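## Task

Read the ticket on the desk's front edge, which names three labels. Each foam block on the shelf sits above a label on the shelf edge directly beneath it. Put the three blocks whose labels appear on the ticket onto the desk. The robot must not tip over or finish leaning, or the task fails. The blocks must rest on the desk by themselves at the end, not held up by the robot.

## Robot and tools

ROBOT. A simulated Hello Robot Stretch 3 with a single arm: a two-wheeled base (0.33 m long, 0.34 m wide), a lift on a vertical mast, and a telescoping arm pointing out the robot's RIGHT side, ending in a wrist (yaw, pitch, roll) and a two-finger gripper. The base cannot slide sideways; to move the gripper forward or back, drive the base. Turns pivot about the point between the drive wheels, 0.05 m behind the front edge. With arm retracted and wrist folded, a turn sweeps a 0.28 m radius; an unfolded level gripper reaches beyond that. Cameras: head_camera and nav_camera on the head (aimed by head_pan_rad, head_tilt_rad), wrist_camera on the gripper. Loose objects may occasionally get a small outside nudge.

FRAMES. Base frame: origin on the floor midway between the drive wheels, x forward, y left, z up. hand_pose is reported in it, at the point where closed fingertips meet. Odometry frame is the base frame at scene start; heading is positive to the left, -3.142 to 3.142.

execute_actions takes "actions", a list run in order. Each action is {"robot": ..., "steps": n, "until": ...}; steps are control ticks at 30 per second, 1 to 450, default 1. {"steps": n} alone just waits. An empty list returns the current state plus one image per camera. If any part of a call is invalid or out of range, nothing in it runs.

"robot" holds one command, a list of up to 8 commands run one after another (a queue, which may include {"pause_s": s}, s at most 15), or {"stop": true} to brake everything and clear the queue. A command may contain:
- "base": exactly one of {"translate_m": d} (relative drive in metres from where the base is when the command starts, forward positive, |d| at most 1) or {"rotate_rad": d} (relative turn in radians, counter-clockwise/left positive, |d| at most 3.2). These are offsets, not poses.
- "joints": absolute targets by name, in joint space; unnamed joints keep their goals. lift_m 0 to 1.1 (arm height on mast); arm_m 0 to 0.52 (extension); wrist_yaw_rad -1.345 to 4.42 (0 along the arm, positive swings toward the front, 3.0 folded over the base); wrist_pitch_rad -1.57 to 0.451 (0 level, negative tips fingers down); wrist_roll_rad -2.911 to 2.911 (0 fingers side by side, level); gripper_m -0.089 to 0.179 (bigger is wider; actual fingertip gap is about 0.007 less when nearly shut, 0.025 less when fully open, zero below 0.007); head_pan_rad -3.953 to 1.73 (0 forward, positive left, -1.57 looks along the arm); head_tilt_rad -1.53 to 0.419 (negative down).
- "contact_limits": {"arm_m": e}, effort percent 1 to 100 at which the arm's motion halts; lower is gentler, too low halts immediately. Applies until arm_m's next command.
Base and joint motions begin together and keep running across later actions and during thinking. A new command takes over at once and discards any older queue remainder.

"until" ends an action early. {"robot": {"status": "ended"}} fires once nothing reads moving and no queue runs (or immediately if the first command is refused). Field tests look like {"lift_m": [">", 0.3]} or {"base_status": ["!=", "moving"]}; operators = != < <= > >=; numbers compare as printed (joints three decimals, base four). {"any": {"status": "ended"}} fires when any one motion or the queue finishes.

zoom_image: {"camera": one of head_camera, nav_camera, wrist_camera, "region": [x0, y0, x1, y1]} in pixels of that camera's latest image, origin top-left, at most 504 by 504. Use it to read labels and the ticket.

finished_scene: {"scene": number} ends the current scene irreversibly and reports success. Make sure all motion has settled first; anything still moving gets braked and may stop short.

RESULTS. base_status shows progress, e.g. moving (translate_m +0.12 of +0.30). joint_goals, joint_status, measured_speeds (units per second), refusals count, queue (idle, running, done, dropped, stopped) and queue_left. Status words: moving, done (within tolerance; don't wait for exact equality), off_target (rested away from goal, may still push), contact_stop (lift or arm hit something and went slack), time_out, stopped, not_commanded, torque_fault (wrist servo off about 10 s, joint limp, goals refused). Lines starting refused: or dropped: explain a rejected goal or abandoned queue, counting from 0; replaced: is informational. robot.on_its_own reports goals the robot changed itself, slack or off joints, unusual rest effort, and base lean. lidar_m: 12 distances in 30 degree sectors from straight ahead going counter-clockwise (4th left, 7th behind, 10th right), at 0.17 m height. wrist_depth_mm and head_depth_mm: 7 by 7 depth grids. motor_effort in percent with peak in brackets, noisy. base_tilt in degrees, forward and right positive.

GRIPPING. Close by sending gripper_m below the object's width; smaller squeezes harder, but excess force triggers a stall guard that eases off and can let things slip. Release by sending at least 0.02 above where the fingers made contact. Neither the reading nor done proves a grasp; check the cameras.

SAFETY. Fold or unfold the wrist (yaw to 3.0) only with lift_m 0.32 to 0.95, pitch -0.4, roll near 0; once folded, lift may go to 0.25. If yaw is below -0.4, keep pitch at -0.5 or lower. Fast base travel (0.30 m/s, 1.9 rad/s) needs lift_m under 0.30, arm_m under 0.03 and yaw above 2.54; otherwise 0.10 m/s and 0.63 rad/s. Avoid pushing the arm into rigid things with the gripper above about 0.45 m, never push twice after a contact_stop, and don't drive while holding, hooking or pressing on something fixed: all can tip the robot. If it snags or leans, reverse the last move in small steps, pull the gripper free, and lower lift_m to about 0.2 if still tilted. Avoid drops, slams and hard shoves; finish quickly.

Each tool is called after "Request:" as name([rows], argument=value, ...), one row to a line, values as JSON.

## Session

Request:
execute_actions(actions=[])

Request:
execute_actions([
  {"robot":{"joints":{"head_pan_rad":-1.8,"head_tilt_rad":-0.3}},"steps":450,"until":{"robot":{"status":"ended"}}},
])

Request:
execute_actions([
  {"robot":{"joints":{"head_pan_rad":-3.6}},"steps":450,"until":{"robot":{"status":"ended"}}},
])

Scene clock: 0.00 s.
robot.base_odometry: x=+0.000 y=+0.000 heading=+0.000 (m, m, rad; robot's odometry frame)
robot.turned_by_wheels: +0.000 (rad since the last result)
robot.turned_by_imu: +0.000 (rad since the last result)
robot.base_tilt: forward=-1.7 right=+1.3 (deg)
robot.lidar_m: 2.31 2.03 2.03 1.80 1.57 0.97 1.49 1.71 1.72 2.03 2.74 2.87
robot.head_depth_mm: 1954 3059 3322 3330 3203 2932 2022 / 1975 3071 3562 3515 3571 2928 2016 / 1969 2855 3071 3106 3226 2851 1988 / 1986 2705 2705 2821 2803 2790 1976 / 2038 2437 2488 2491 2532 2553 1980 / 2036 2206 2234 2273 2273 2357 1951 / 1955 2039 2059 2095 2093 2165 1935
robot.base_status: not_commanded
robot.joint_positions: lift_m=+0.567 arm_m=+0.002 wrist_yaw_rad=+3.101 wrist_pitch_rad=-0.611 wrist_roll_rad=+0.016 gripper_m=+0.037 head_pan_rad=+0.011 head_tilt_rad=-0.022
robot.joint_goals: lift_m=+0.567 arm_m=+0.002 wrist_yaw_rad=+3.101 wrist_pitch_rad=-0.611 wrist_roll_rad=+0.016 gripper_m=+0.037 head_pan_rad=+0.011 head_tilt_rad=-0.022
robot.joint_status: lift_m=not_commanded arm_m=not_commanded wrist_yaw_rad=not_commanded wrist_pitch_rad=not_commanded wrist_roll_rad=not_commanded gripper_m=not_commanded head_pan_rad=not_commanded head_tilt_rad=not_commanded
robot.measured_speeds: translate_m=+0.000 rotate_rad=+0.000 lift_m=+0.000 arm_m=+0.000 wrist_yaw_rad=+0.000 wrist_pitch_rad=+0.000 wrist_roll_rad=+0.000 head_pan_rad=+0.000 head_tilt_rad=+0.000
robot: refusals=0 queue=idle queue_left=0
robot.motor_effort: left_wheel=-1 right_wheel=+0 lift_m=+24 arm_m=-1 wrist_yaw_rad=+0 wrist_pitch_rad=+4 wrist_roll_rad=+0 gripper_m=-1 head_pan_rad=+0 head_tilt_rad=+2 (%)
robot.hand_pose: x=-0.0133 y=+0.0486 z=+0.5388 quat_wxyz=(+0.228, +0.684, +0.197, +0.664) (m; robot's base frame)
robot.wrist_depth_mm: - - - - - - - / - - - - - - - / - - - - - - - / 978 965 948 907 908 901 874 / 843 846 818 804 813 766 765 / 742 735 741 709 680 679 698 / 660 657 - - 636 620 622
pictures: head_camera (sideways: a quarter turn clockwise sets it upright), nav_camera (sideways: a quarter turn counterclockwise sets it upright), wrist_camera
Images, in order (width x height): head_camera 896x504, nav_camera 672x504, wrist_camera 644x364.

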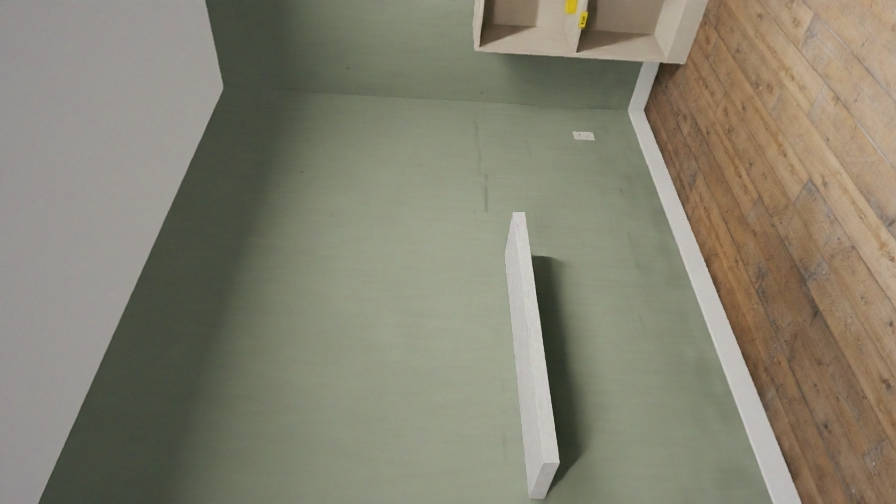

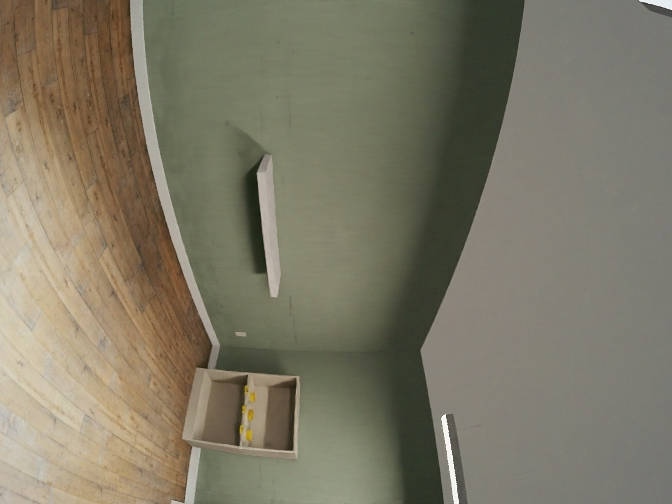

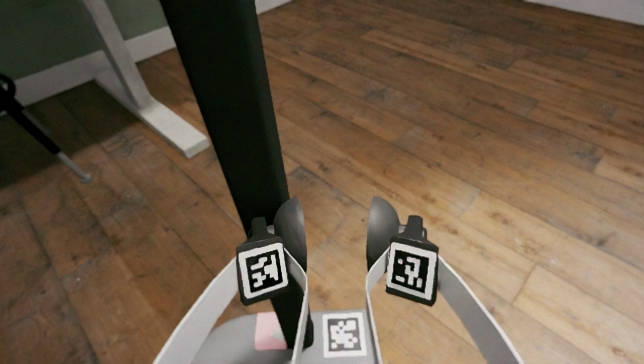

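Scene clock: 1.47 s.
robot.base_odometry: x=+0.000 y=+0.000 heading=+0.000 (m, m, rad; robot's odometry frame)
robot.turned_by_wheels: +0.000 (rad since the last result)
robot.turned_by_imu: +0.000 (rad since the last result)
robot.base_tilt: forward=-1.7 right=+1.3 (deg)
robot.lidar_m: 2.31 2.02 2.03 1.80 1.56 0.97 1.49 1.71 1.72 2.03 2.73 2.87
robot.head_depth_mm: 1505 1569 1639 1726 1828 1823 1470 / 1590 1656 1750 1846 1956 1881 1469 / 1675 1775 1875 1987 2103 1858 1451 / 1802 1900 2013 2140 2244 1842 1460 / 1922 2051 2170 2319 2385 1835 1444 / 2055 2189 2355 2560 2495 1843 1433 / 2240 2377 2584 2812 2484 1814 1424
robot.base_status: not_commanded
robot.joint_positions: lift_m=+0.567 arm_m=+0.002 wrist_yaw_rad=+3.101 wrist_pitch_rad=-0.611 wrist_roll_rad=+0.016 gripper_m=+0.037 head_pan_rad=-1.793 head_tilt_rad=-0.296
robot.joint_goals: lift_m=+0.567 arm_m=+0.002 wrist_yaw_rad=+3.101 wrist_pitch_rad=-0.611 wrist_roll_rad=+0.016 gripper_m=+0.037 head_pan_rad=-1.800 head_tilt_rad=-0.300
robot.joint_status: lift_m=not_commanded arm_m=not_commanded wrist_yaw_rad=not_commanded wrist_pitch_rad=not_commanded wrist_roll_rad=not_commanded gripper_m=not_commanded head_pan_rad=done head_tilt_rad=done
robot.measured_speeds: translate_m=+0.000 rotate_rad=+0.000 lift_m=+0.000 arm_m=+0.000 wrist_yaw_rad=+0.000 wrist_pitch_rad=+0.000 wrist_roll_rad=+0.000 head_pan_rad=+0.000 head_tilt_rad=+0.000
robot: refusals=0 queue=done queue_left=0
robot.motor_effort: left_wheel=-1(1) right_wheel=+0(0) lift_m=+24(23) arm_m=+0(1) wrist_yaw_rad=+1(1) wrist_pitch_rad=+4(4) wrist_roll_rad=+0(0) gripper_m=+1(1) head_pan_rad=-4(48) head_tilt_rad=-2(22) (%)
robot.hand_pose: x=-0.0133 y=+0.0486 z=+0.5388 quat_wxyz=(+0.228, +0.684, +0.197, +0.664) (m; robot's base frame)
robot.wrist_depth_mm: - - - - - - - / - - - - - - - / - - - - - - - / 948 958 961 928 900 890 884 / 832 831 814 806 823 769 761 / 740 742 728 715 684 687 692 / 673 656 - - 625 633 613
pictures: head_camera (sideways: a quarter turn clockwise sets it upright), nav_camera (sideways: a quarter turn counterclockwise sets it upright), wrist_camera
Images, in order (width x height): head_camera 896x504, nav_camera 672x504, wrist_camera 644x364.

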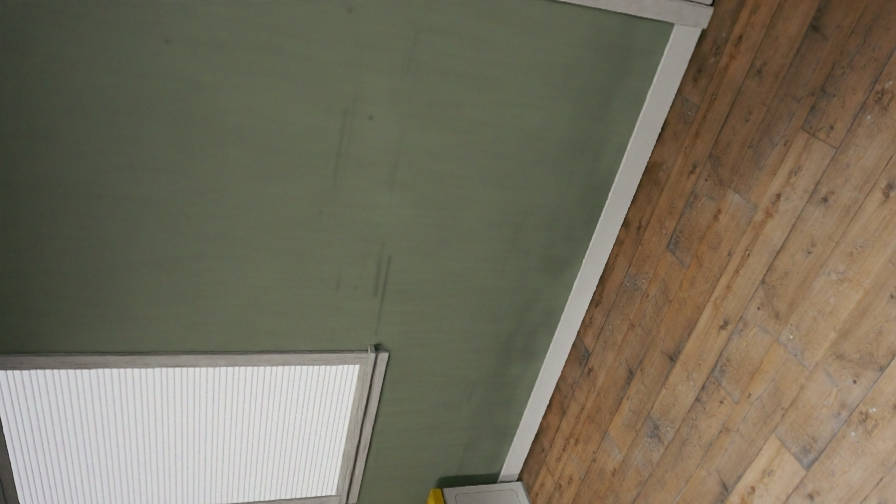

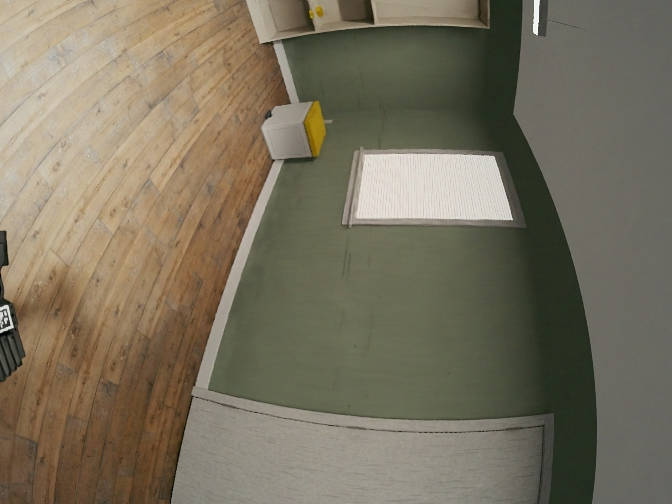

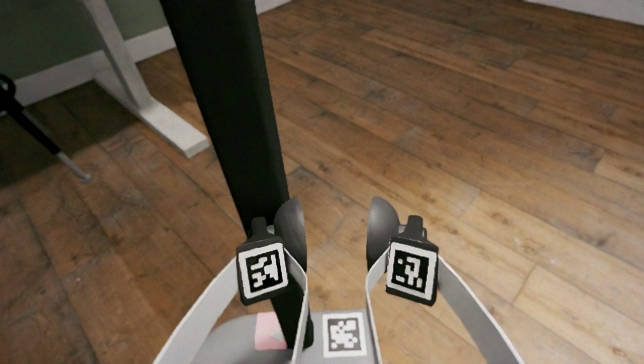

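Scene clock: 2.93 s.
robot.base_odometry: x=+0.000 y=+0.000 heading=+0.000 (m, m, rad; robot's odometry frame)
robot.turned_by_wheels: +0.000 (rad since the last result)
robot.turned_by_imu: +0.000 (rad since the last result)
robot.base_tilt: forward=-1.6 right=+1.3 (deg)
robot.lidar_m: 2.31 2.03 2.03 1.80 1.57 0.97 1.49 1.72 1.72 2.04 2.74 2.86
robot.head_depth_mm: 1273 1337 1433 1167 1599 1713 1475 / 1331 1402 1486 1151 1367 1723 1462 / 1380 1456 1534 1140 1323 1213 1371 / 1430 1517 1615 1129 1783 1652 1413 / 1489 1569 1669 1105 1918 1834 1442 / 1548 1641 1738 1094 2014 1827 1432 / 1617 1713 1818 1177 2080 1686 1437
robot.base_status: not_commanded
robot.joint_positions: lift_m=+0.567 arm_m=+0.002 wrist_yaw_rad=+3.101 wrist_pitch_rad=-0.611 wrist_roll_rad=+0.016 gripper_m=+0.037 head_pan_rad=-3.593 head_tilt_rad=-0.296
robot.joint_goals: lift_m=+0.567 arm_m=+0.002 wrist_yaw_rad=+3.101 wrist_pitch_rad=-0.611 wrist_roll_rad=+0.016 gripper_m=+0.037 head_pan_rad=-3.600 head_tilt_rad=-0.300
robot.joint_status: lift_m=not_commanded arm_m=not_commanded wrist_yaw_rad=not_commanded wrist_pitch_rad=not_commanded wrist_roll_rad=not_commanded gripper_m=not_commanded head_pan_rad=done head_tilt_rad=done
robot.measured_speeds: translate_m=+0.000 rotate_rad=+0.000 lift_m=+0.000 arm_m=+0.000 wrist_yaw_rad=+0.000 wrist_pitch_rad=+0.000 wrist_roll_rad=+0.000 head_pan_rad=+0.000 head_tilt_rad=+0.000
robot: refusals=0 queue=done queue_left=0
robot.motor_effort: left_wheel=-1(0) right_wheel=-1(1) lift_m=+24(23) arm_m=+0(0) wrist_yaw_rad=+0(0) wrist_pitch_rad=+4(4) wrist_roll_rad=+0(0) gripper_m=+2(1) head_pan_rad=-4(47) head_tilt_rad=-2(2) (%)
robot.hand_pose: x=-0.0133 y=+0.0486 z=+0.5388 quat_wxyz=(+0.228, +0.684, +0.197, +0.664) (m; robot's base frame)
robot.wrist_depth_mm: - - - - - - - / - - - - - - - / - - - - - - - / 955 945 952 902 881 879 889 / 845 823 804 809 796 782 772 / 738 733 738 732 688 692 676 / 669 655 - - 620 619 618
pictures: head_camera (sideways: a quarter turn clockwise sets it upright), nav_camera (sideways: a quarter turn counterclockwise sets it upright), wrist_camera
Images, in order (width x height): head_camera 896x504, nav_camera 672x504, wrist_camera 644x364.

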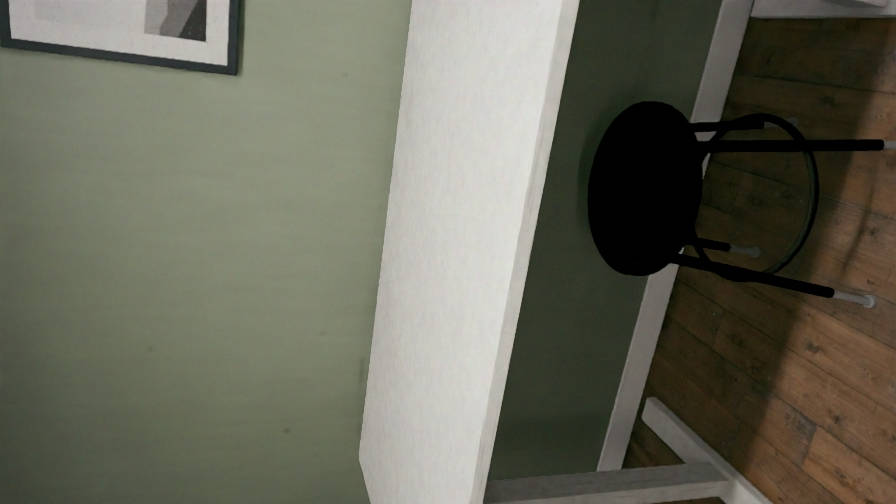

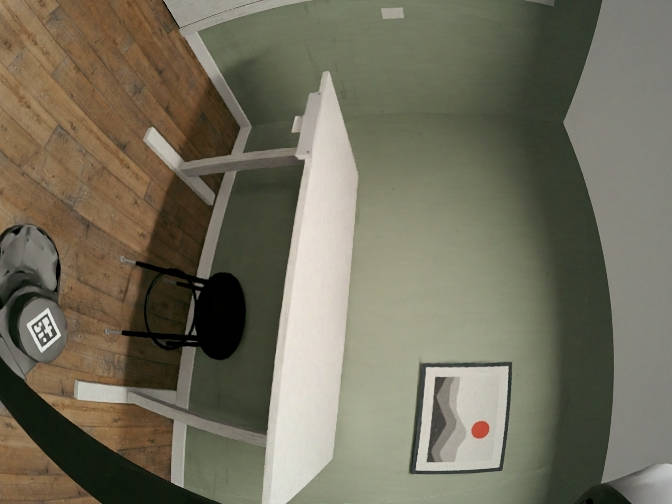

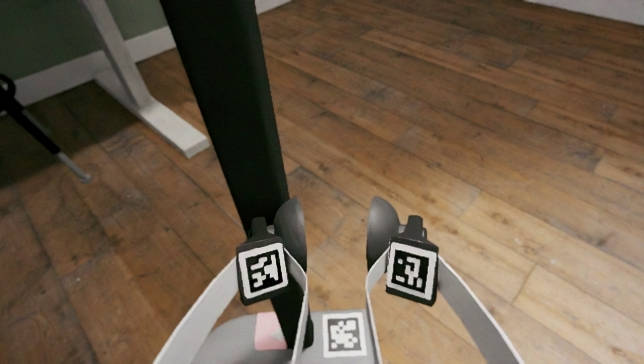

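Request:
execute_actions([
  {"robot":[{"joints":{"wrist_pitch_rad":-0.4,"wrist_yaw_rad":0,"head_pan_rad":-1.5,"head_tilt_rad":-0.6},"base":{"rotate_rad":-2.4}},{"base":{"translate_m":0.95},"joints":{"wrist_pitch_rad":0.35,"gripper_m":0.15,"lift_m":0.58,"arm_m":0.2}}],"steps":450,"until":{"robot":{"status":"ended"}}},
  {"steps":150,"until":{"robot":{"status":"ended"}}},
])

Scene clock: 21.40 s.
robot.base_odometry: x=-0.700 y=-0.642 heading=-2.400 (m, m, rad; robot's odometry frame)
robot.turned_by_wheels: -2.400 (rad since the last result)
robot.turned_by_imu: -2.380 (rad since the last result)
robot.base_tilt: forward=-1.7 right=+1.5 (deg)
robot.lidar_m: 0.78 0.79 1.12 2.37 3.25 3.09 2.97 1.60 1.10 1.10 1.14 0.81
robot.head_depth_mm: 1267 1358 850 1812 1714 1435 1215 / 1281 1361 840 1841 1753 1462 - / 1287 1370 833 1875 1723 1517 1152 / 1295 1362 827 1828 1667 1384 1193 / 1304 1399 918 1896 1717 1405 1189 / 1313 1464 1622 1923 1704 1393 1188 / 1325 1478 1666 1905 1691 1394 1185
robot.base_status: done (translate_m +0.9500 of +0.9500)
robot.joint_positions: lift_m=+0.579 arm_m=+0.200 wrist_yaw_rad=+0.002 wrist_pitch_rad=+0.327 wrist_roll_rad=+0.016 gripper_m=+0.150 head_pan_rad=-1.507 head_tilt_rad=-0.593
robot.joint_goals: lift_m=+0.580 arm_m=+0.200 wrist_yaw_rad=+0.000 wrist_pitch_rad=+0.350 wrist_roll_rad=+0.016 gripper_m=+0.150 head_pan_rad=-1.500 head_tilt_rad=-0.600
robot.joint_status: lift_m=done arm_m=done wrist_yaw_rad=done wrist_pitch_rad=done wrist_roll_rad=not_commanded gripper_m=done head_pan_rad=done head_tilt_rad=done
robot.measured_speeds: translate_m=+0.000 rotate_rad=+0.000 lift_m=+0.000 arm_m=+0.000 wrist_yaw_rad=+0.000 wrist_pitch_rad=+0.000 wrist_roll_rad=+0.000 head_pan_rad=+0.000 head_tilt_rad=+0.000
robot: refusals=0 queue=done queue_left=0
robot.motor_effort: left_wheel=+2(7) right_wheel=-3(5) lift_m=+34(35) arm_m=+3(1) wrist_yaw_rad=+0(3) wrist_pitch_rad=+7(6) wrist_roll_rad=+0(0) gripper_m=+1(82) head_pan_rad=+4(48) head_tilt_rad=-3(26) (%)
robot.hand_pose: x=-0.0208 y=-0.5950 z=+0.7775 quat_wxyz=(+0.692, -0.113, -0.703, +0.116) (m; robot's base frame)
robot.wrist_depth_mm: 974 - - - - - - / 985 362 344 326 326 324 345 / 952 - 521 529 328 532 544 / 948 - - 725 - - - / 968 - - - - - - / 950 - - - - - - / 866 - - - - - -
pictures: head_camera (sideways: a quarter turn clockwise sets it upright), nav_camera (sideways: a quarter turn counterclockwise sets it upright), wrist_camera
Images, in order (width x height): head_camera 896x504, nav_camera 672x504, wrist_camera 644x364.

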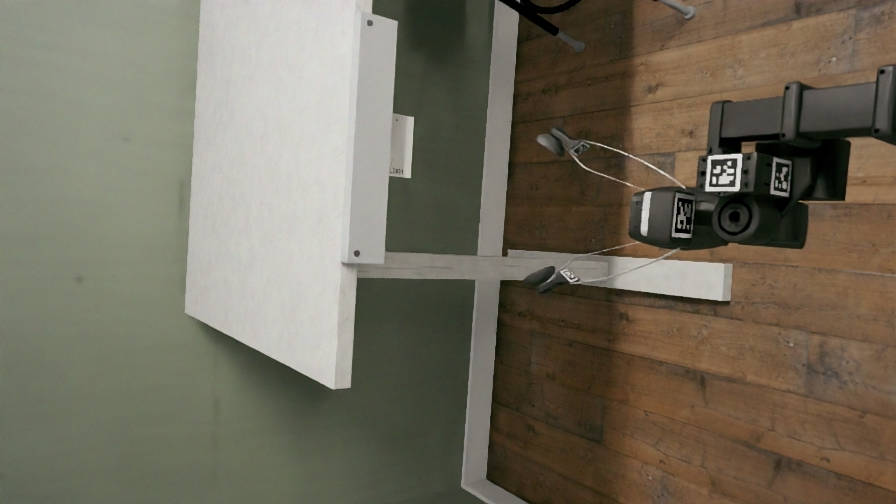

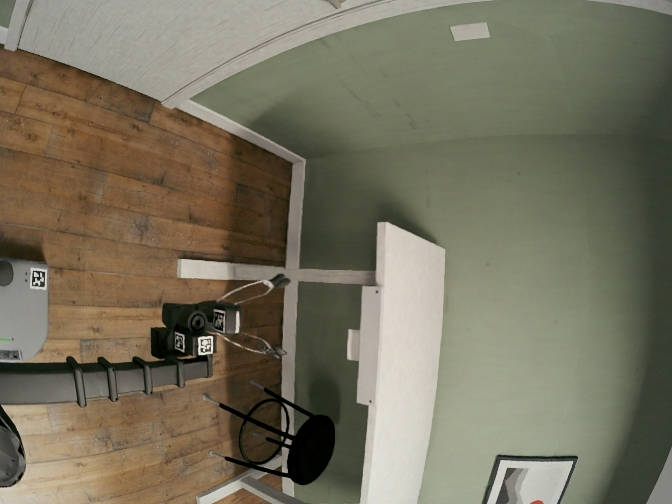

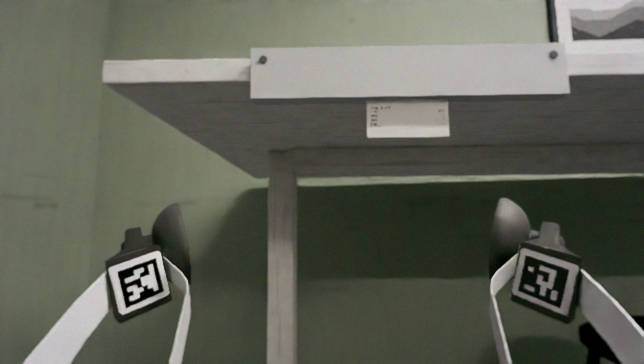

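Request:
execute_actions([
  {"robot":{"base":{"translate_m":-0.05},"joints":{"arm_m":0.43,"lift_m":0.622}},"steps":450,"until":{"robot":{"status":"ended"}}},
])

Request:
zoom_image(camera="wrist_camera", region=[240, 0, 440, 120])

Scene clock: 26.63 s.
robot.base_odometry: x=-0.664 y=-0.608 heading=-2.400 (m, m, rad; robot's odometry frame)
robot.turned_by_wheels: +0.000 (rad since the last result)
robot.turned_by_imu: +0.001 (rad since the last result)
robot.base_tilt: forward=-1.6 right=+1.4 (deg)
robot.lidar_m: 0.82 0.84 1.19 2.37 3.09 3.01 2.92 2.24 1.08 1.10 1.21 0.86
robot.head_depth_mm: 1275 1354 898 1816 1709 1431 1215 / 1283 1364 842 1840 1776 - - / 1288 1372 832 1822 1632 1417 1201 / 1299 1359 822 1832 1684 1411 1197 / 1300 1353 919 1857 1673 1409 1193 / 1312 1468 1570 1883 1691 1398 1183 / 1322 1477 1669 1916 1693 1390 1183
robot.base_status: done (translate_m -0.0500 of -0.0500)
robot.joint_positions: lift_m=+0.621 arm_m=+0.430 wrist_yaw_rad=+0.002 wrist_pitch_rad=+0.327 wrist_roll_rad=+0.016 gripper_m=+0.150 head_pan_rad=-1.507 head_tilt_rad=-0.593
robot.joint_goals: lift_m=+0.622 arm_m=+0.430 wrist_yaw_rad=+0.000 wrist_pitch_rad=+0.350 wrist_roll_rad=+0.016 gripper_m=+0.150 head_pan_rad=-1.500 head_tilt_rad=-0.600
robot.joint_status: lift_m=done arm_m=done wrist_yaw_rad=done wrist_pitch_rad=done wrist_roll_rad=not_commanded gripper_m=done head_pan_rad=done head_tilt_rad=done
robot.measured_speeds: translate_m=+0.000 rotate_rad=+0.000 lift_m=+0.000 arm_m=+0.000 wrist_yaw_rad=+0.000 wrist_pitch_rad=+0.000 wrist_roll_rad=+0.000 head_pan_rad=+0.000 head_tilt_rad=+0.000
robot: refusals=0 queue=done queue_left=0
robot.motor_effort: left_wheel=+2(3) right_wheel=-2(6) lift_m=+34(38) arm_m=+3(7) wrist_yaw_rad=-1(1) wrist_pitch_rad=+7(8) wrist_roll_rad=+0(0) gripper_m=+2(1) head_pan_rad=+4(4) head_tilt_rad=-4(4) (%)
robot.hand_pose: x=-0.0208 y=-0.8250 z=+0.8197 quat_wxyz=(+0.692, -0.113, -0.703, +0.117) (m; robot's base frame)
robot.wrist_depth_mm: 178 178 178 97 97 97 182 / 239 241 240 96 96 247 250 / 930 368 376 382 388 387 393 / 943 910 453 902 882 903 866 / 930 930 493 905 894 893 861 / 879 - 483 899 866 860 860 / 862 867 486 849 860 828 848
pictures: head_camera (sideways: a quarter turn clockwise sets it upright), nav_camera (sideways: a quarter turn counterclockwise sets it upright), wrist_camera
Images, in order (width x height): head_camera 896x504, nav_camera 672x504, wrist_camera 644x364.

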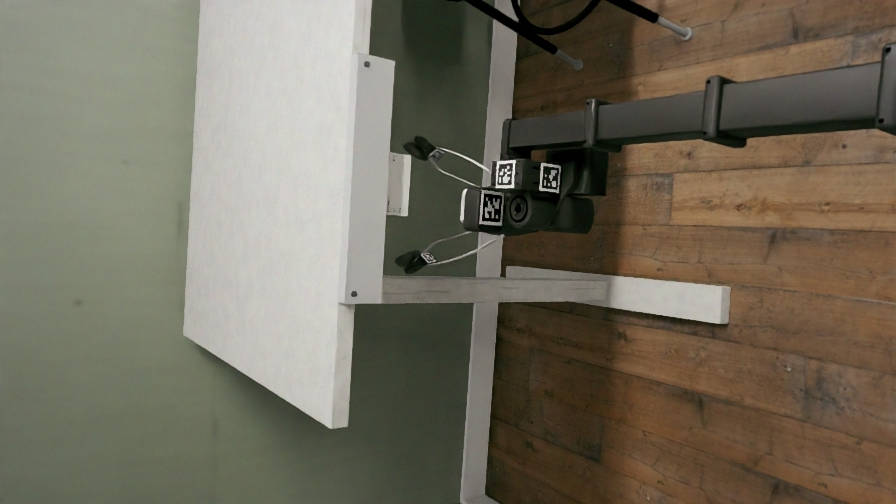

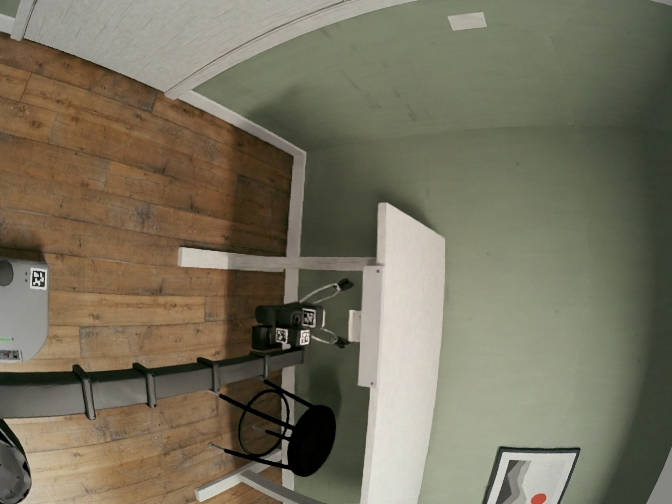

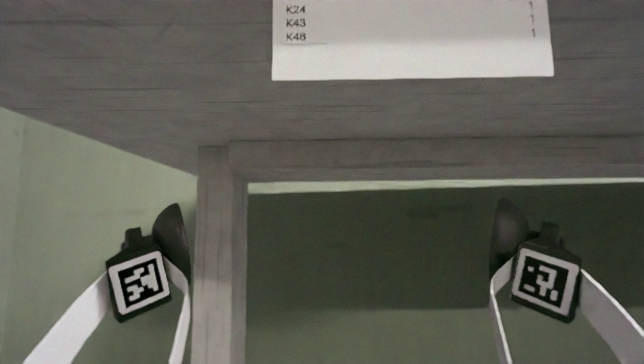

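Region (240, 0, 440, 120) of wrist_camera's 644x364 image, scaled by 2.520; it fills the top 302 rows of this view, and the rest is white.

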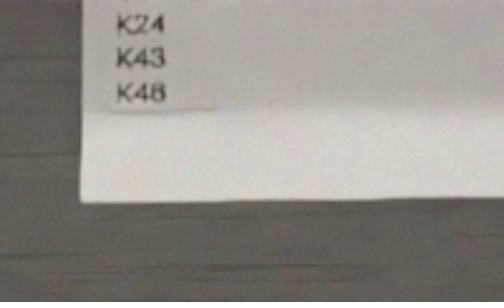

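Request:
execute_actions([
  {"robot":[{"joints":{"arm_m":0,"lift_m":0.4,"gripper_m":0.06,"wrist_pitch_rad":-0.14,"head_pan_rad":-0.45,"head_tilt_rad":-0.4}},{"joints":{"wrist_yaw_rad":2.62,"lift_m":0.29},"base":{"rotate_rad":1.9}},{"base":{"translate_m":1}},{"base":{"translate_m":0.4}}],"steps":450,"until":{"robot":{"status":"ended"}}},
  {"steps":300,"until":{"robot":{"status":"ended"}}},
])

Request:
zoom_image(camera="head_camera", region=[300, 80, 650, 430])

Request:
execute_actions([
  {"robot":{"joints":{"head_pan_rad":0.45}},"steps":450,"until":{"robot":{"status":"ended"}}},
])

Scene clock: 46.90 s.
robot.base_odometry: x=+0.565 y=-1.279 heading=-0.500 (m, m, rad; robot's odometry frame)
robot.turned_by_wheels: +1.900 (rad since the last result)
robot.turned_by_imu: +1.889 (rad since the last result)
robot.base_tilt: forward=-1.5 right=+1.3 (deg)
robot.lidar_m: 1.65 1.99 2.50 2.50 2.98 2.27 2.30 1.43 1.26 1.27 1.31 1.57
robot.head_depth_mm: 1662 1794 1977 2185 1741 1602 1353 / 1628 1770 1927 2119 2159 1643 1340 / 1617 1734 1906 2094 2122 1642 1331 / 1563 1682 1825 2029 2043 1637 1332 / 1513 1640 1773 1891 1963 1625 1329 / 1492 1611 1749 1853 1944 1610 1324 / 1472 1586 1711 1826 1944 1612 1318
robot.base_status: done (translate_m +0.4000 of +0.4000)
robot.joint_positions: lift_m=+0.291 arm_m=+0.003 wrist_yaw_rad=+2.617 wrist_pitch_rad=-0.156 wrist_roll_rad=+0.016 gripper_m=+0.060 head_pan_rad=-0.457 head_tilt_rad=-0.408
robot.joint_goals: lift_m=+0.290 arm_m=+0.000 wrist_yaw_rad=+2.620 wrist_pitch_rad=-0.140 wrist_roll_rad=+0.016 gripper_m=+0.060 head_pan_rad=-0.450 head_tilt_rad=-0.400
robot.joint_status: lift_m=done arm_m=done wrist_yaw_rad=done wrist_pitch_rad=done wrist_roll_rad=not_commanded gripper_m=done head_pan_rad=done head_tilt_rad=done
robot.measured_speeds: translate_m=+0.000 rotate_rad=+0.000 lift_m=+0.000 arm_m=+0.000 wrist_yaw_rad=+0.000 wrist_pitch_rad=+0.000 wrist_roll_rad=+0.000 head_pan_rad=+0.000 head_tilt_rad=+0.000
robot: refusals=0 queue=done queue_left=0
robot.motor_effort: left_wheel=-4(10) right_wheel=+3(7) lift_m=+11(34) arm_m=-4(2) wrist_yaw_rad=+2(5) wrist_pitch_rad=+5(7) wrist_roll_rad=+0(0) gripper_m=+0(80) head_pan_rad=+4(49) head_tilt_rad=+4(22) (%)
robot.hand_pose: x=+0.1036 y=+0.0682 z=+0.3657 quat_wxyz=(+0.235, +0.700, -0.131, +0.661) (m; robot's base frame)
robot.wrist_depth_mm: - - - - - - - / - - - - - - - / - - - - - - - / - - - - - - - / 934 907 965 872 905 862 854 / 721 710 660 687 644 672 657 / 580 567 566 564 548 546 543
pictures: head_camera (sideways: a quarter turn clockwise sets it upright), nav_camera (sideways: a quarter turn counterclockwise sets it upright), wrist_camera
Images, in order (width x height): head_camera 896x504, nav_camera 672x504, wrist_camera 644x364.

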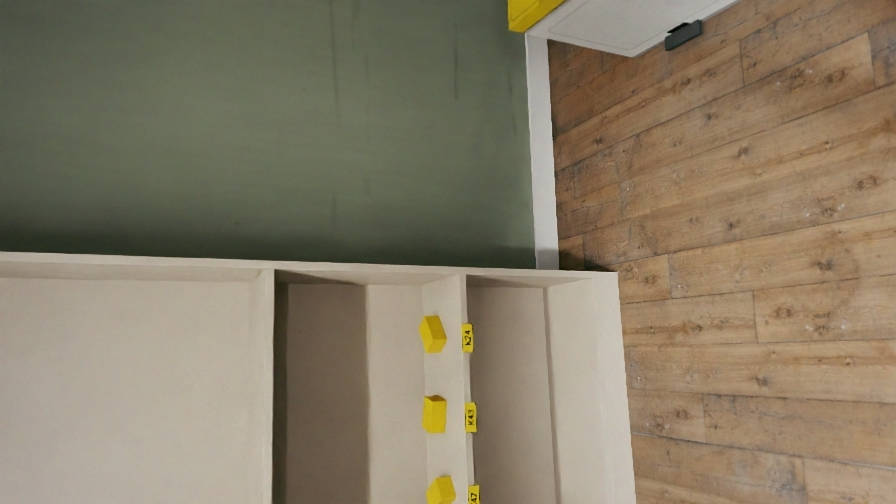

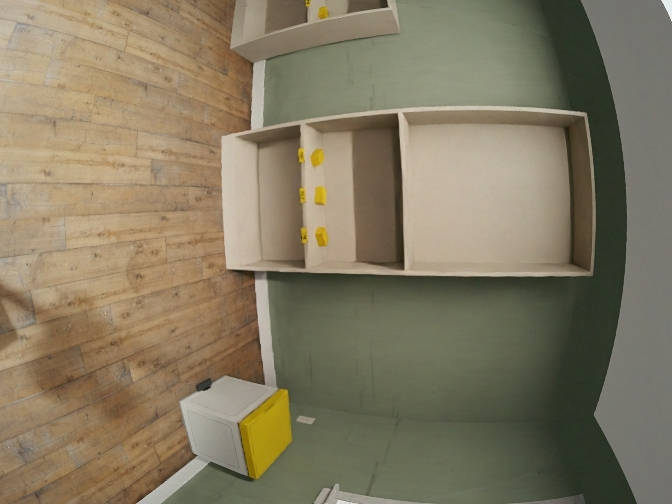

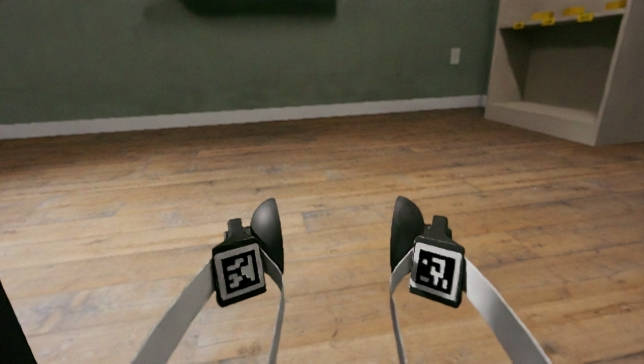

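Region (300, 80, 650, 430) of head_camera's 896x504 image, scaled by 1.440, with more detail than that image has.

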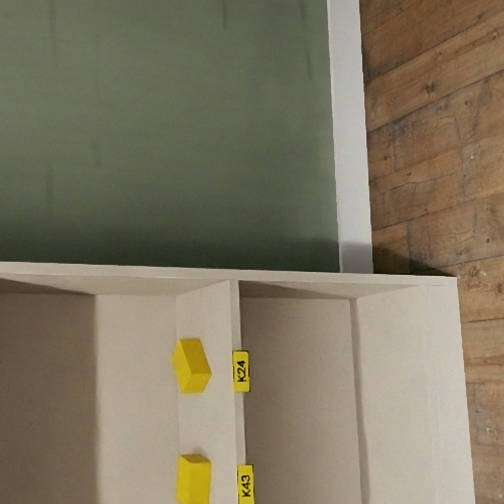

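Scene clock: 47.97 s.
robot.base_odometry: x=+0.565 y=-1.279 heading=-0.500 (m, m, rad; robot's odometry frame)
robot.turned_by_wheels: +0.000 (rad since the last result)
robot.turned_by_imu: +0.000 (rad since the last result)
robot.base_tilt: forward=-1.7 right=+1.4 (deg)
robot.lidar_m: 1.65 1.99 2.50 2.51 2.98 2.27 2.31 1.42 1.26 1.27 1.31 1.58
robot.head_depth_mm: 1699 1808 1898 2007 1884 1654 1344 / 1841 1942 2079 2222 2160 1656 1340 / 1958 2077 2093 2287 2140 1648 1342 / 2169 2305 2417 2580 2125 1626 1332 / 2420 2484 2564 2706 2115 1633 1324 / 2515 2681 2967 2958 2120 1619 1324 / 2365 2494 2708 2822 2063 1618 1312
robot.base_status: done (translate_m +0.4000 of +0.4000)
robot.joint_positions: lift_m=+0.291 arm_m=+0.003 wrist_yaw_rad=+2.617 wrist_pitch_rad=-0.156 wrist_roll_rad=+0.016 gripper_m=+0.060 head_pan_rad=+0.443 head_tilt_rad=-0.408
robot.joint_goals: lift_m=+0.290 arm_m=+0.000 wrist_yaw_rad=+2.620 wrist_pitch_rad=-0.140 wrist_roll_rad=+0.016 gripper_m=+0.060 head_pan_rad=+0.450 head_tilt_rad=-0.400
robot.joint_status: lift_m=done arm_m=done wrist_yaw_rad=done wrist_pitch_rad=done wrist_roll_rad=not_commanded gripper_m=done head_pan_rad=done head_tilt_rad=done
robot.measured_speeds: translate_m=+0.000 rotate_rad=+0.000 lift_m=+0.000 arm_m=+0.000 wrist_yaw_rad=+0.000 wrist_pitch_rad=+0.000 wrist_roll_rad=+0.000 head_pan_rad=+0.000 head_tilt_rad=+0.000
robot: refusals=0 queue=done queue_left=0
robot.motor_effort: left_wheel=-4(4) right_wheel=+2(2) lift_m=+11(11) arm_m=-3(3) wrist_yaw_rad=+2(2) wrist_pitch_rad=+5(5) wrist_roll_rad=+0(0) gripper_m=-1(1) head_pan_rad=+4(47) head_tilt_rad=+3(4) (%)
robot.hand_pose: x=+0.1036 y=+0.0682 z=+0.3657 quat_wxyz=(+0.235, +0.700, -0.131, +0.661) (m; robot's base frame)
robot.wrist_depth_mm: - - - - - - - / - - - - - - - / - - - - - - - / - - - - - - - / 949 922 977 860 915 883 834 / 721 714 656 697 648 664 663 / 578 582 561 558 563 556 535
pictures: head_camera (sideways: a quarter turn clockwise sets it upright), nav_camera (sideways: a quarter turn counterclockwise sets it upright), wrist_camera
Images, in order (width x height): head_camera 896x504, nav_camera 672x504, wrist_camera 644x364.

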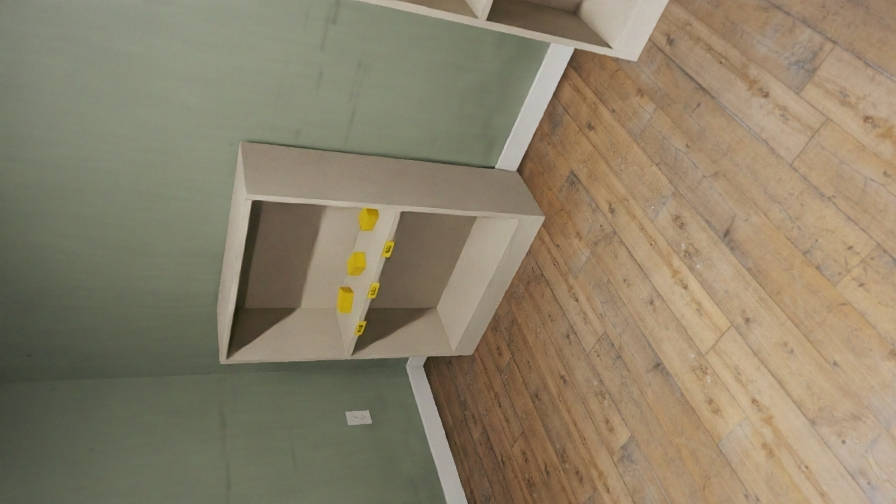

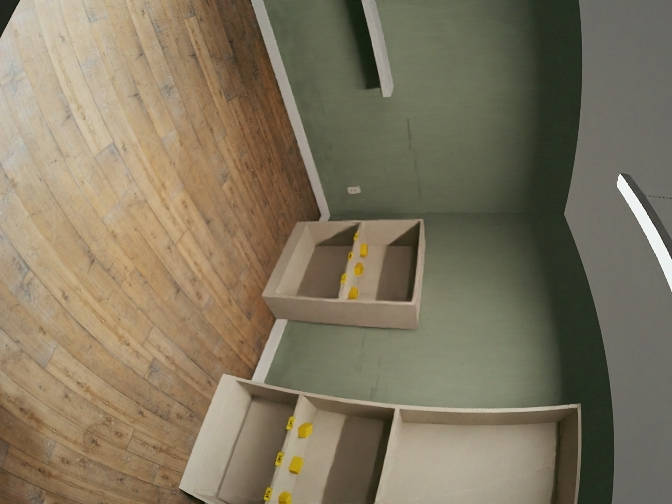

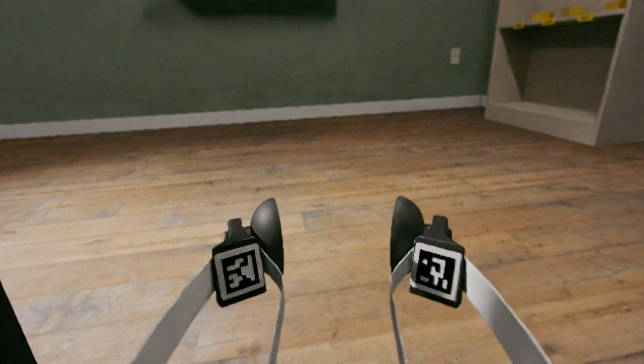

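Request:
zoom_image(camera="head_camera", region=[300, 200, 450, 350])

Request:
execute_actions([
  {"robot":[{"base":{"rotate_rad":-0.3}},{"base":{"translate_m":0.97}},{"base":{"rotate_rad":1.565},"joints":{"head_pan_rad":-1.57,"head_tilt_rad":-0.8}},{"joints":{"lift_m":0.56,"wrist_yaw_rad":0,"gripper_m":0.16}}],"steps":450,"until":{"robot":{"status":"ended"}}},
])

Region (300, 200, 450, 350) of head_camera's 896x504 image, scaled by 3.360, with more detail than that image has.

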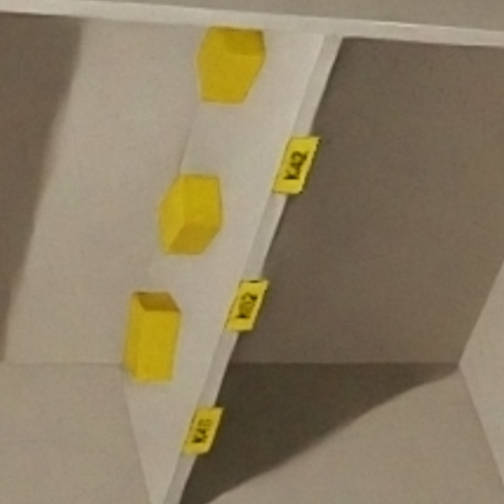

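Scene clock: 68.27 s.
robot.base_odometry: x=+1.241 y=-1.975 heading=+0.765 (m, m, rad; robot's odometry frame)
robot.turned_by_wheels: +1.265 (rad since the last result)
robot.turned_by_imu: +1.258 (rad since the last result)
robot.base_tilt: forward=-1.6 right=+1.4 (deg)
robot.lidar_m: 2.49 2.58 3.51 3.24 1.82 1.32 0.85 0.89 0.64 0.78 0.80 1.29
robot.head_depth_mm: 628 591 723 1279 1461 1283 1128 / 690 764 894 938 1420 1284 1171 / 682 832 988 985 1313 1266 - / 684 833 988 982 1336 1266 - / 681 834 985 978 1353 1244 1113 / 682 829 981 970 1324 1243 1106 / 681 837 979 963 1344 1245 1110
robot.base_status: done (rotate_rad +1.5648 of +1.5650)
robot.joint_positions: lift_m=+0.559 arm_m=+0.003 wrist_yaw_rad=+0.004 wrist_pitch_rad=-0.156 wrist_roll_rad=+0.016 gripper_m=+0.160 head_pan_rad=-1.563 head_tilt_rad=-0.791
robot.joint_goals: lift_m=+0.560 arm_m=+0.000 wrist_yaw_rad=+0.000 wrist_pitch_rad=-0.140 wrist_roll_rad=+0.016 gripper_m=+0.160 head_pan_rad=-1.570 head_tilt_rad=-0.800
robot.joint_status: lift_m=done arm_m=done wrist_yaw_rad=done wrist_pitch_rad=done wrist_roll_rad=not_commanded gripper_m=done head_pan_rad=done head_tilt_rad=done
robot.measured_speeds: translate_m=+0.000 rotate_rad=+0.000 lift_m=+0.000 arm_m=+0.000 wrist_yaw_rad=+0.000 wrist_pitch_rad=+0.000 wrist_roll_rad=+0.000 head_pan_rad=+0.000 head_tilt_rad=+0.000
robot: refusals=0 queue=done queue_left=0
robot.motor_effort: left_wheel=-3(10) right_wheel=+2(8) lift_m=+35(36) arm_m=-4(3) wrist_yaw_rad=-2(2) wrist_pitch_rad=+5(5) wrist_roll_rad=+0(0) gripper_m=+2(84) head_pan_rad=-4(48) head_tilt_rad=-5(30) (%)
robot.hand_pose: x=-0.0206 y=-0.3971 z=+0.6345 quat_wxyz=(+0.699, +0.056, -0.710, -0.055) (m; robot's base frame)
robot.wrist_depth_mm: 558 559 555 558 548 353 601 / 590 596 589 591 571 384 625 / 609 622 608 611 606 415 657 / 458 495 477 469 465 419 700 / 629 394 691 391 646 427 735 / 673 - 733 732 727 431 777 / 666 769 777 763 715 836 815
pictures: head_camera (sideways: a quarter turn clockwise sets it upright), nav_camera (sideways: a quarter turn counterclockwise sets it upright), wrist_camera
Images, in order (width x height): head_camera 896x504, nav_camera 672x504, wrist_camera 644x364.

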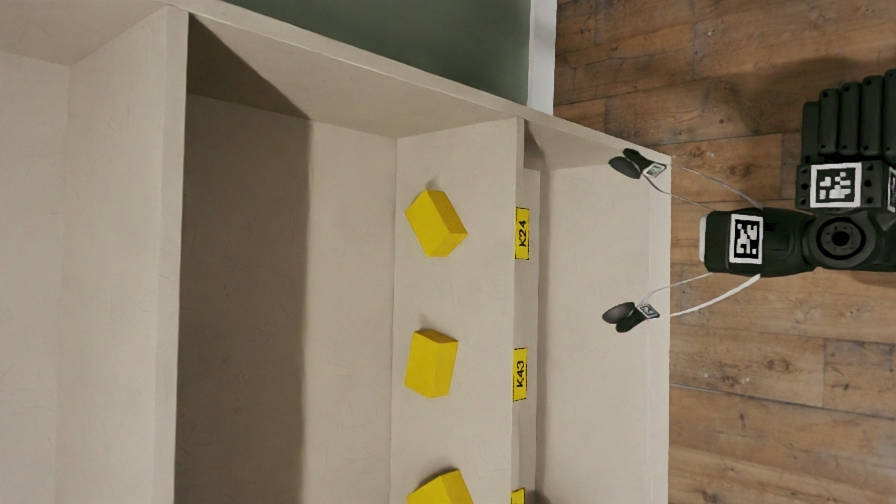

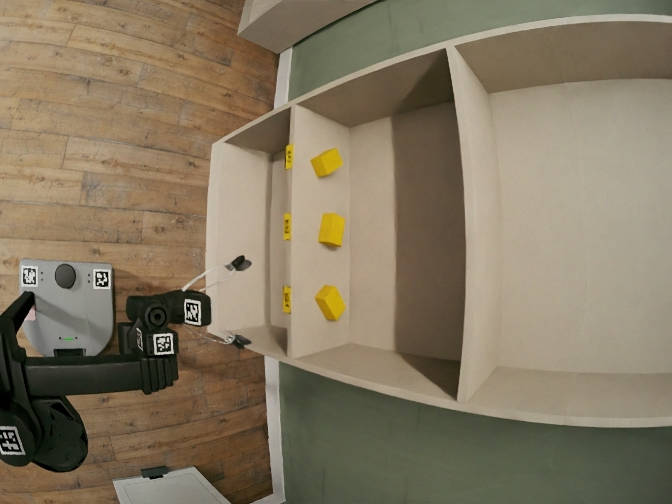

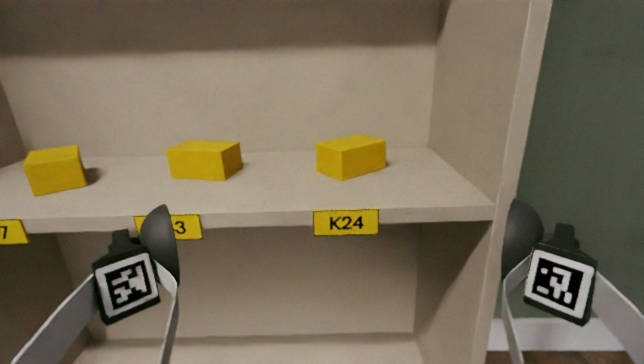

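Request:
execute_actions([
  {"robot":[{"joints":{"wrist_yaw_rad":-0.25,"lift_m":0.52,"arm_m":0.15},"base":{"translate_m":0.24}},{"joints":{"arm_m":0.34}}],"steps":450,"until":{"robot":{"status":"ended"}}},
])

Scene clock: 76.90 s.
robot.base_odometry: x=+1.414 y=-1.809 heading=+0.765 (m, m, rad; robot's odometry frame)
robot.turned_by_wheels: +0.000 (rad since the last result)
robot.turned_by_imu: +0.001 (rad since the last result)
robot.base_tilt: forward=-1.6 right=+1.3 (deg)
robot.lidar_m: 2.25 2.33 3.18 3.23 2.16 1.57 1.09 1.13 0.75 0.85 0.66 1.15
robot.head_depth_mm: 690 829 977 997 1238 1271 1126 / 690 828 974 997 1345 1260 1129 / 683 824 980 1044 1308 1255 1113 / 678 826 979 1003 1304 1252 1118 / 677 824 977 967 1324 1242 1115 / 677 825 973 996 1292 1241 1110 / 676 794 914 926 1361 1255 1109
robot.base_status: done (translate_m +0.2400 of +0.2400)
robot.joint_positions: lift_m=+0.521 arm_m=+0.340 wrist_yaw_rad=-0.248 wrist_pitch_rad=-0.156 wrist_roll_rad=+0.016 gripper_m=+0.160 head_pan_rad=-1.563 head_tilt_rad=-0.791
robot.joint_goals: lift_m=+0.520 arm_m=+0.340 wrist_yaw_rad=-0.250 wrist_pitch_rad=-0.140 wrist_roll_rad=+0.016 gripper_m=+0.160 head_pan_rad=-1.570 head_tilt_rad=-0.800
robot.joint_status: lift_m=done arm_m=done wrist_yaw_rad=done wrist_pitch_rad=done wrist_roll_rad=not_commanded gripper_m=done head_pan_rad=done head_tilt_rad=done
robot.measured_speeds: translate_m=+0.000 rotate_rad=+0.000 lift_m=+0.000 arm_m=+0.000 wrist_yaw_rad=+0.000 wrist_pitch_rad=+0.000 wrist_roll_rad=+0.000 head_pan_rad=+0.000 head_tilt_rad=+0.000
robot: refusals=0 queue=done queue_left=0
robot.motor_effort: left_wheel=-4(5) right_wheel=+3(7) lift_m=+11(35) arm_m=+3(5) wrist_yaw_rad=-1(2) wrist_pitch_rad=+5(5) wrist_roll_rad=+0(0) gripper_m=+2(1) head_pan_rad=-3(4) head_tilt_rad=-5(4) (%)
robot.hand_pose: x=-0.0826 y=-0.7263 z=+0.5957 quat_wxyz=(+0.687, -0.033, -0.712, -0.142) (m; robot's base frame)
robot.wrist_depth_mm: 219 228 245 259 276 298 322 / 229 239 257 270 290 316 338 / 239 252 268 286 306 333 356 / 250 264 282 299 322 338 217 / 254 268 167 165 247 253 198 / 211 - 151 152 192 192 194 / - 164 157 158 159 157 151
pictures: head_camera (sideways: a quarter turn clockwise sets it upright), nav_camera (sideways: a quarter turn counterclockwise sets it upright), wrist_camera
Images, in order (width x height): head_camera 896x504, nav_camera 672x504, wrist_camera 644x364.

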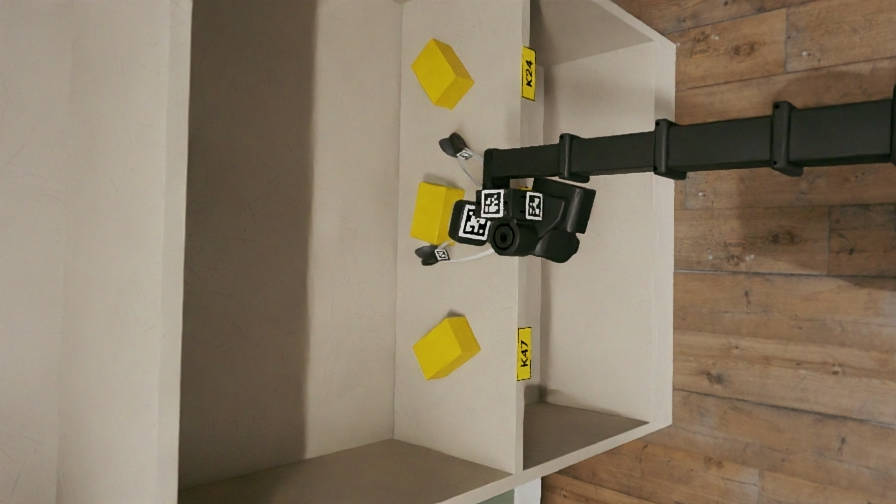

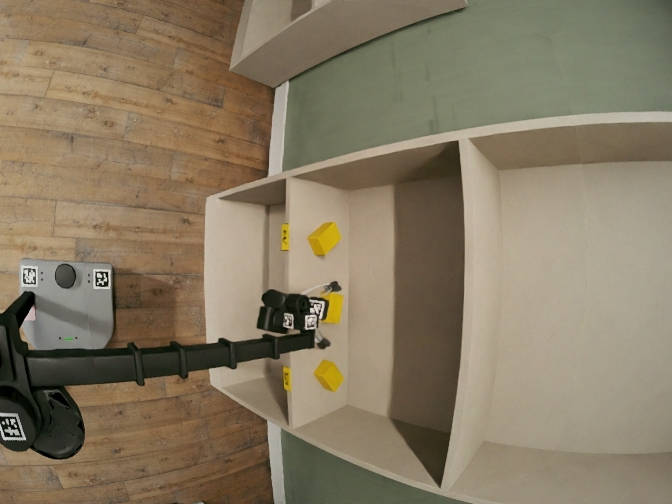

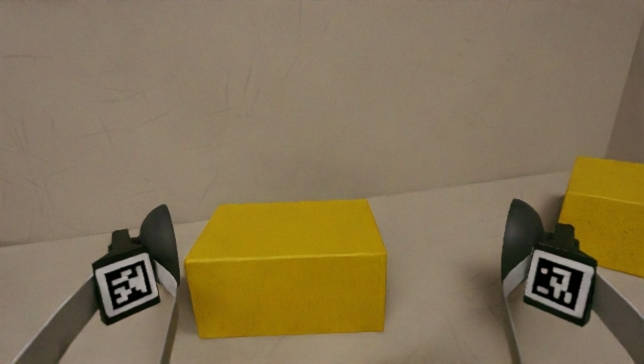

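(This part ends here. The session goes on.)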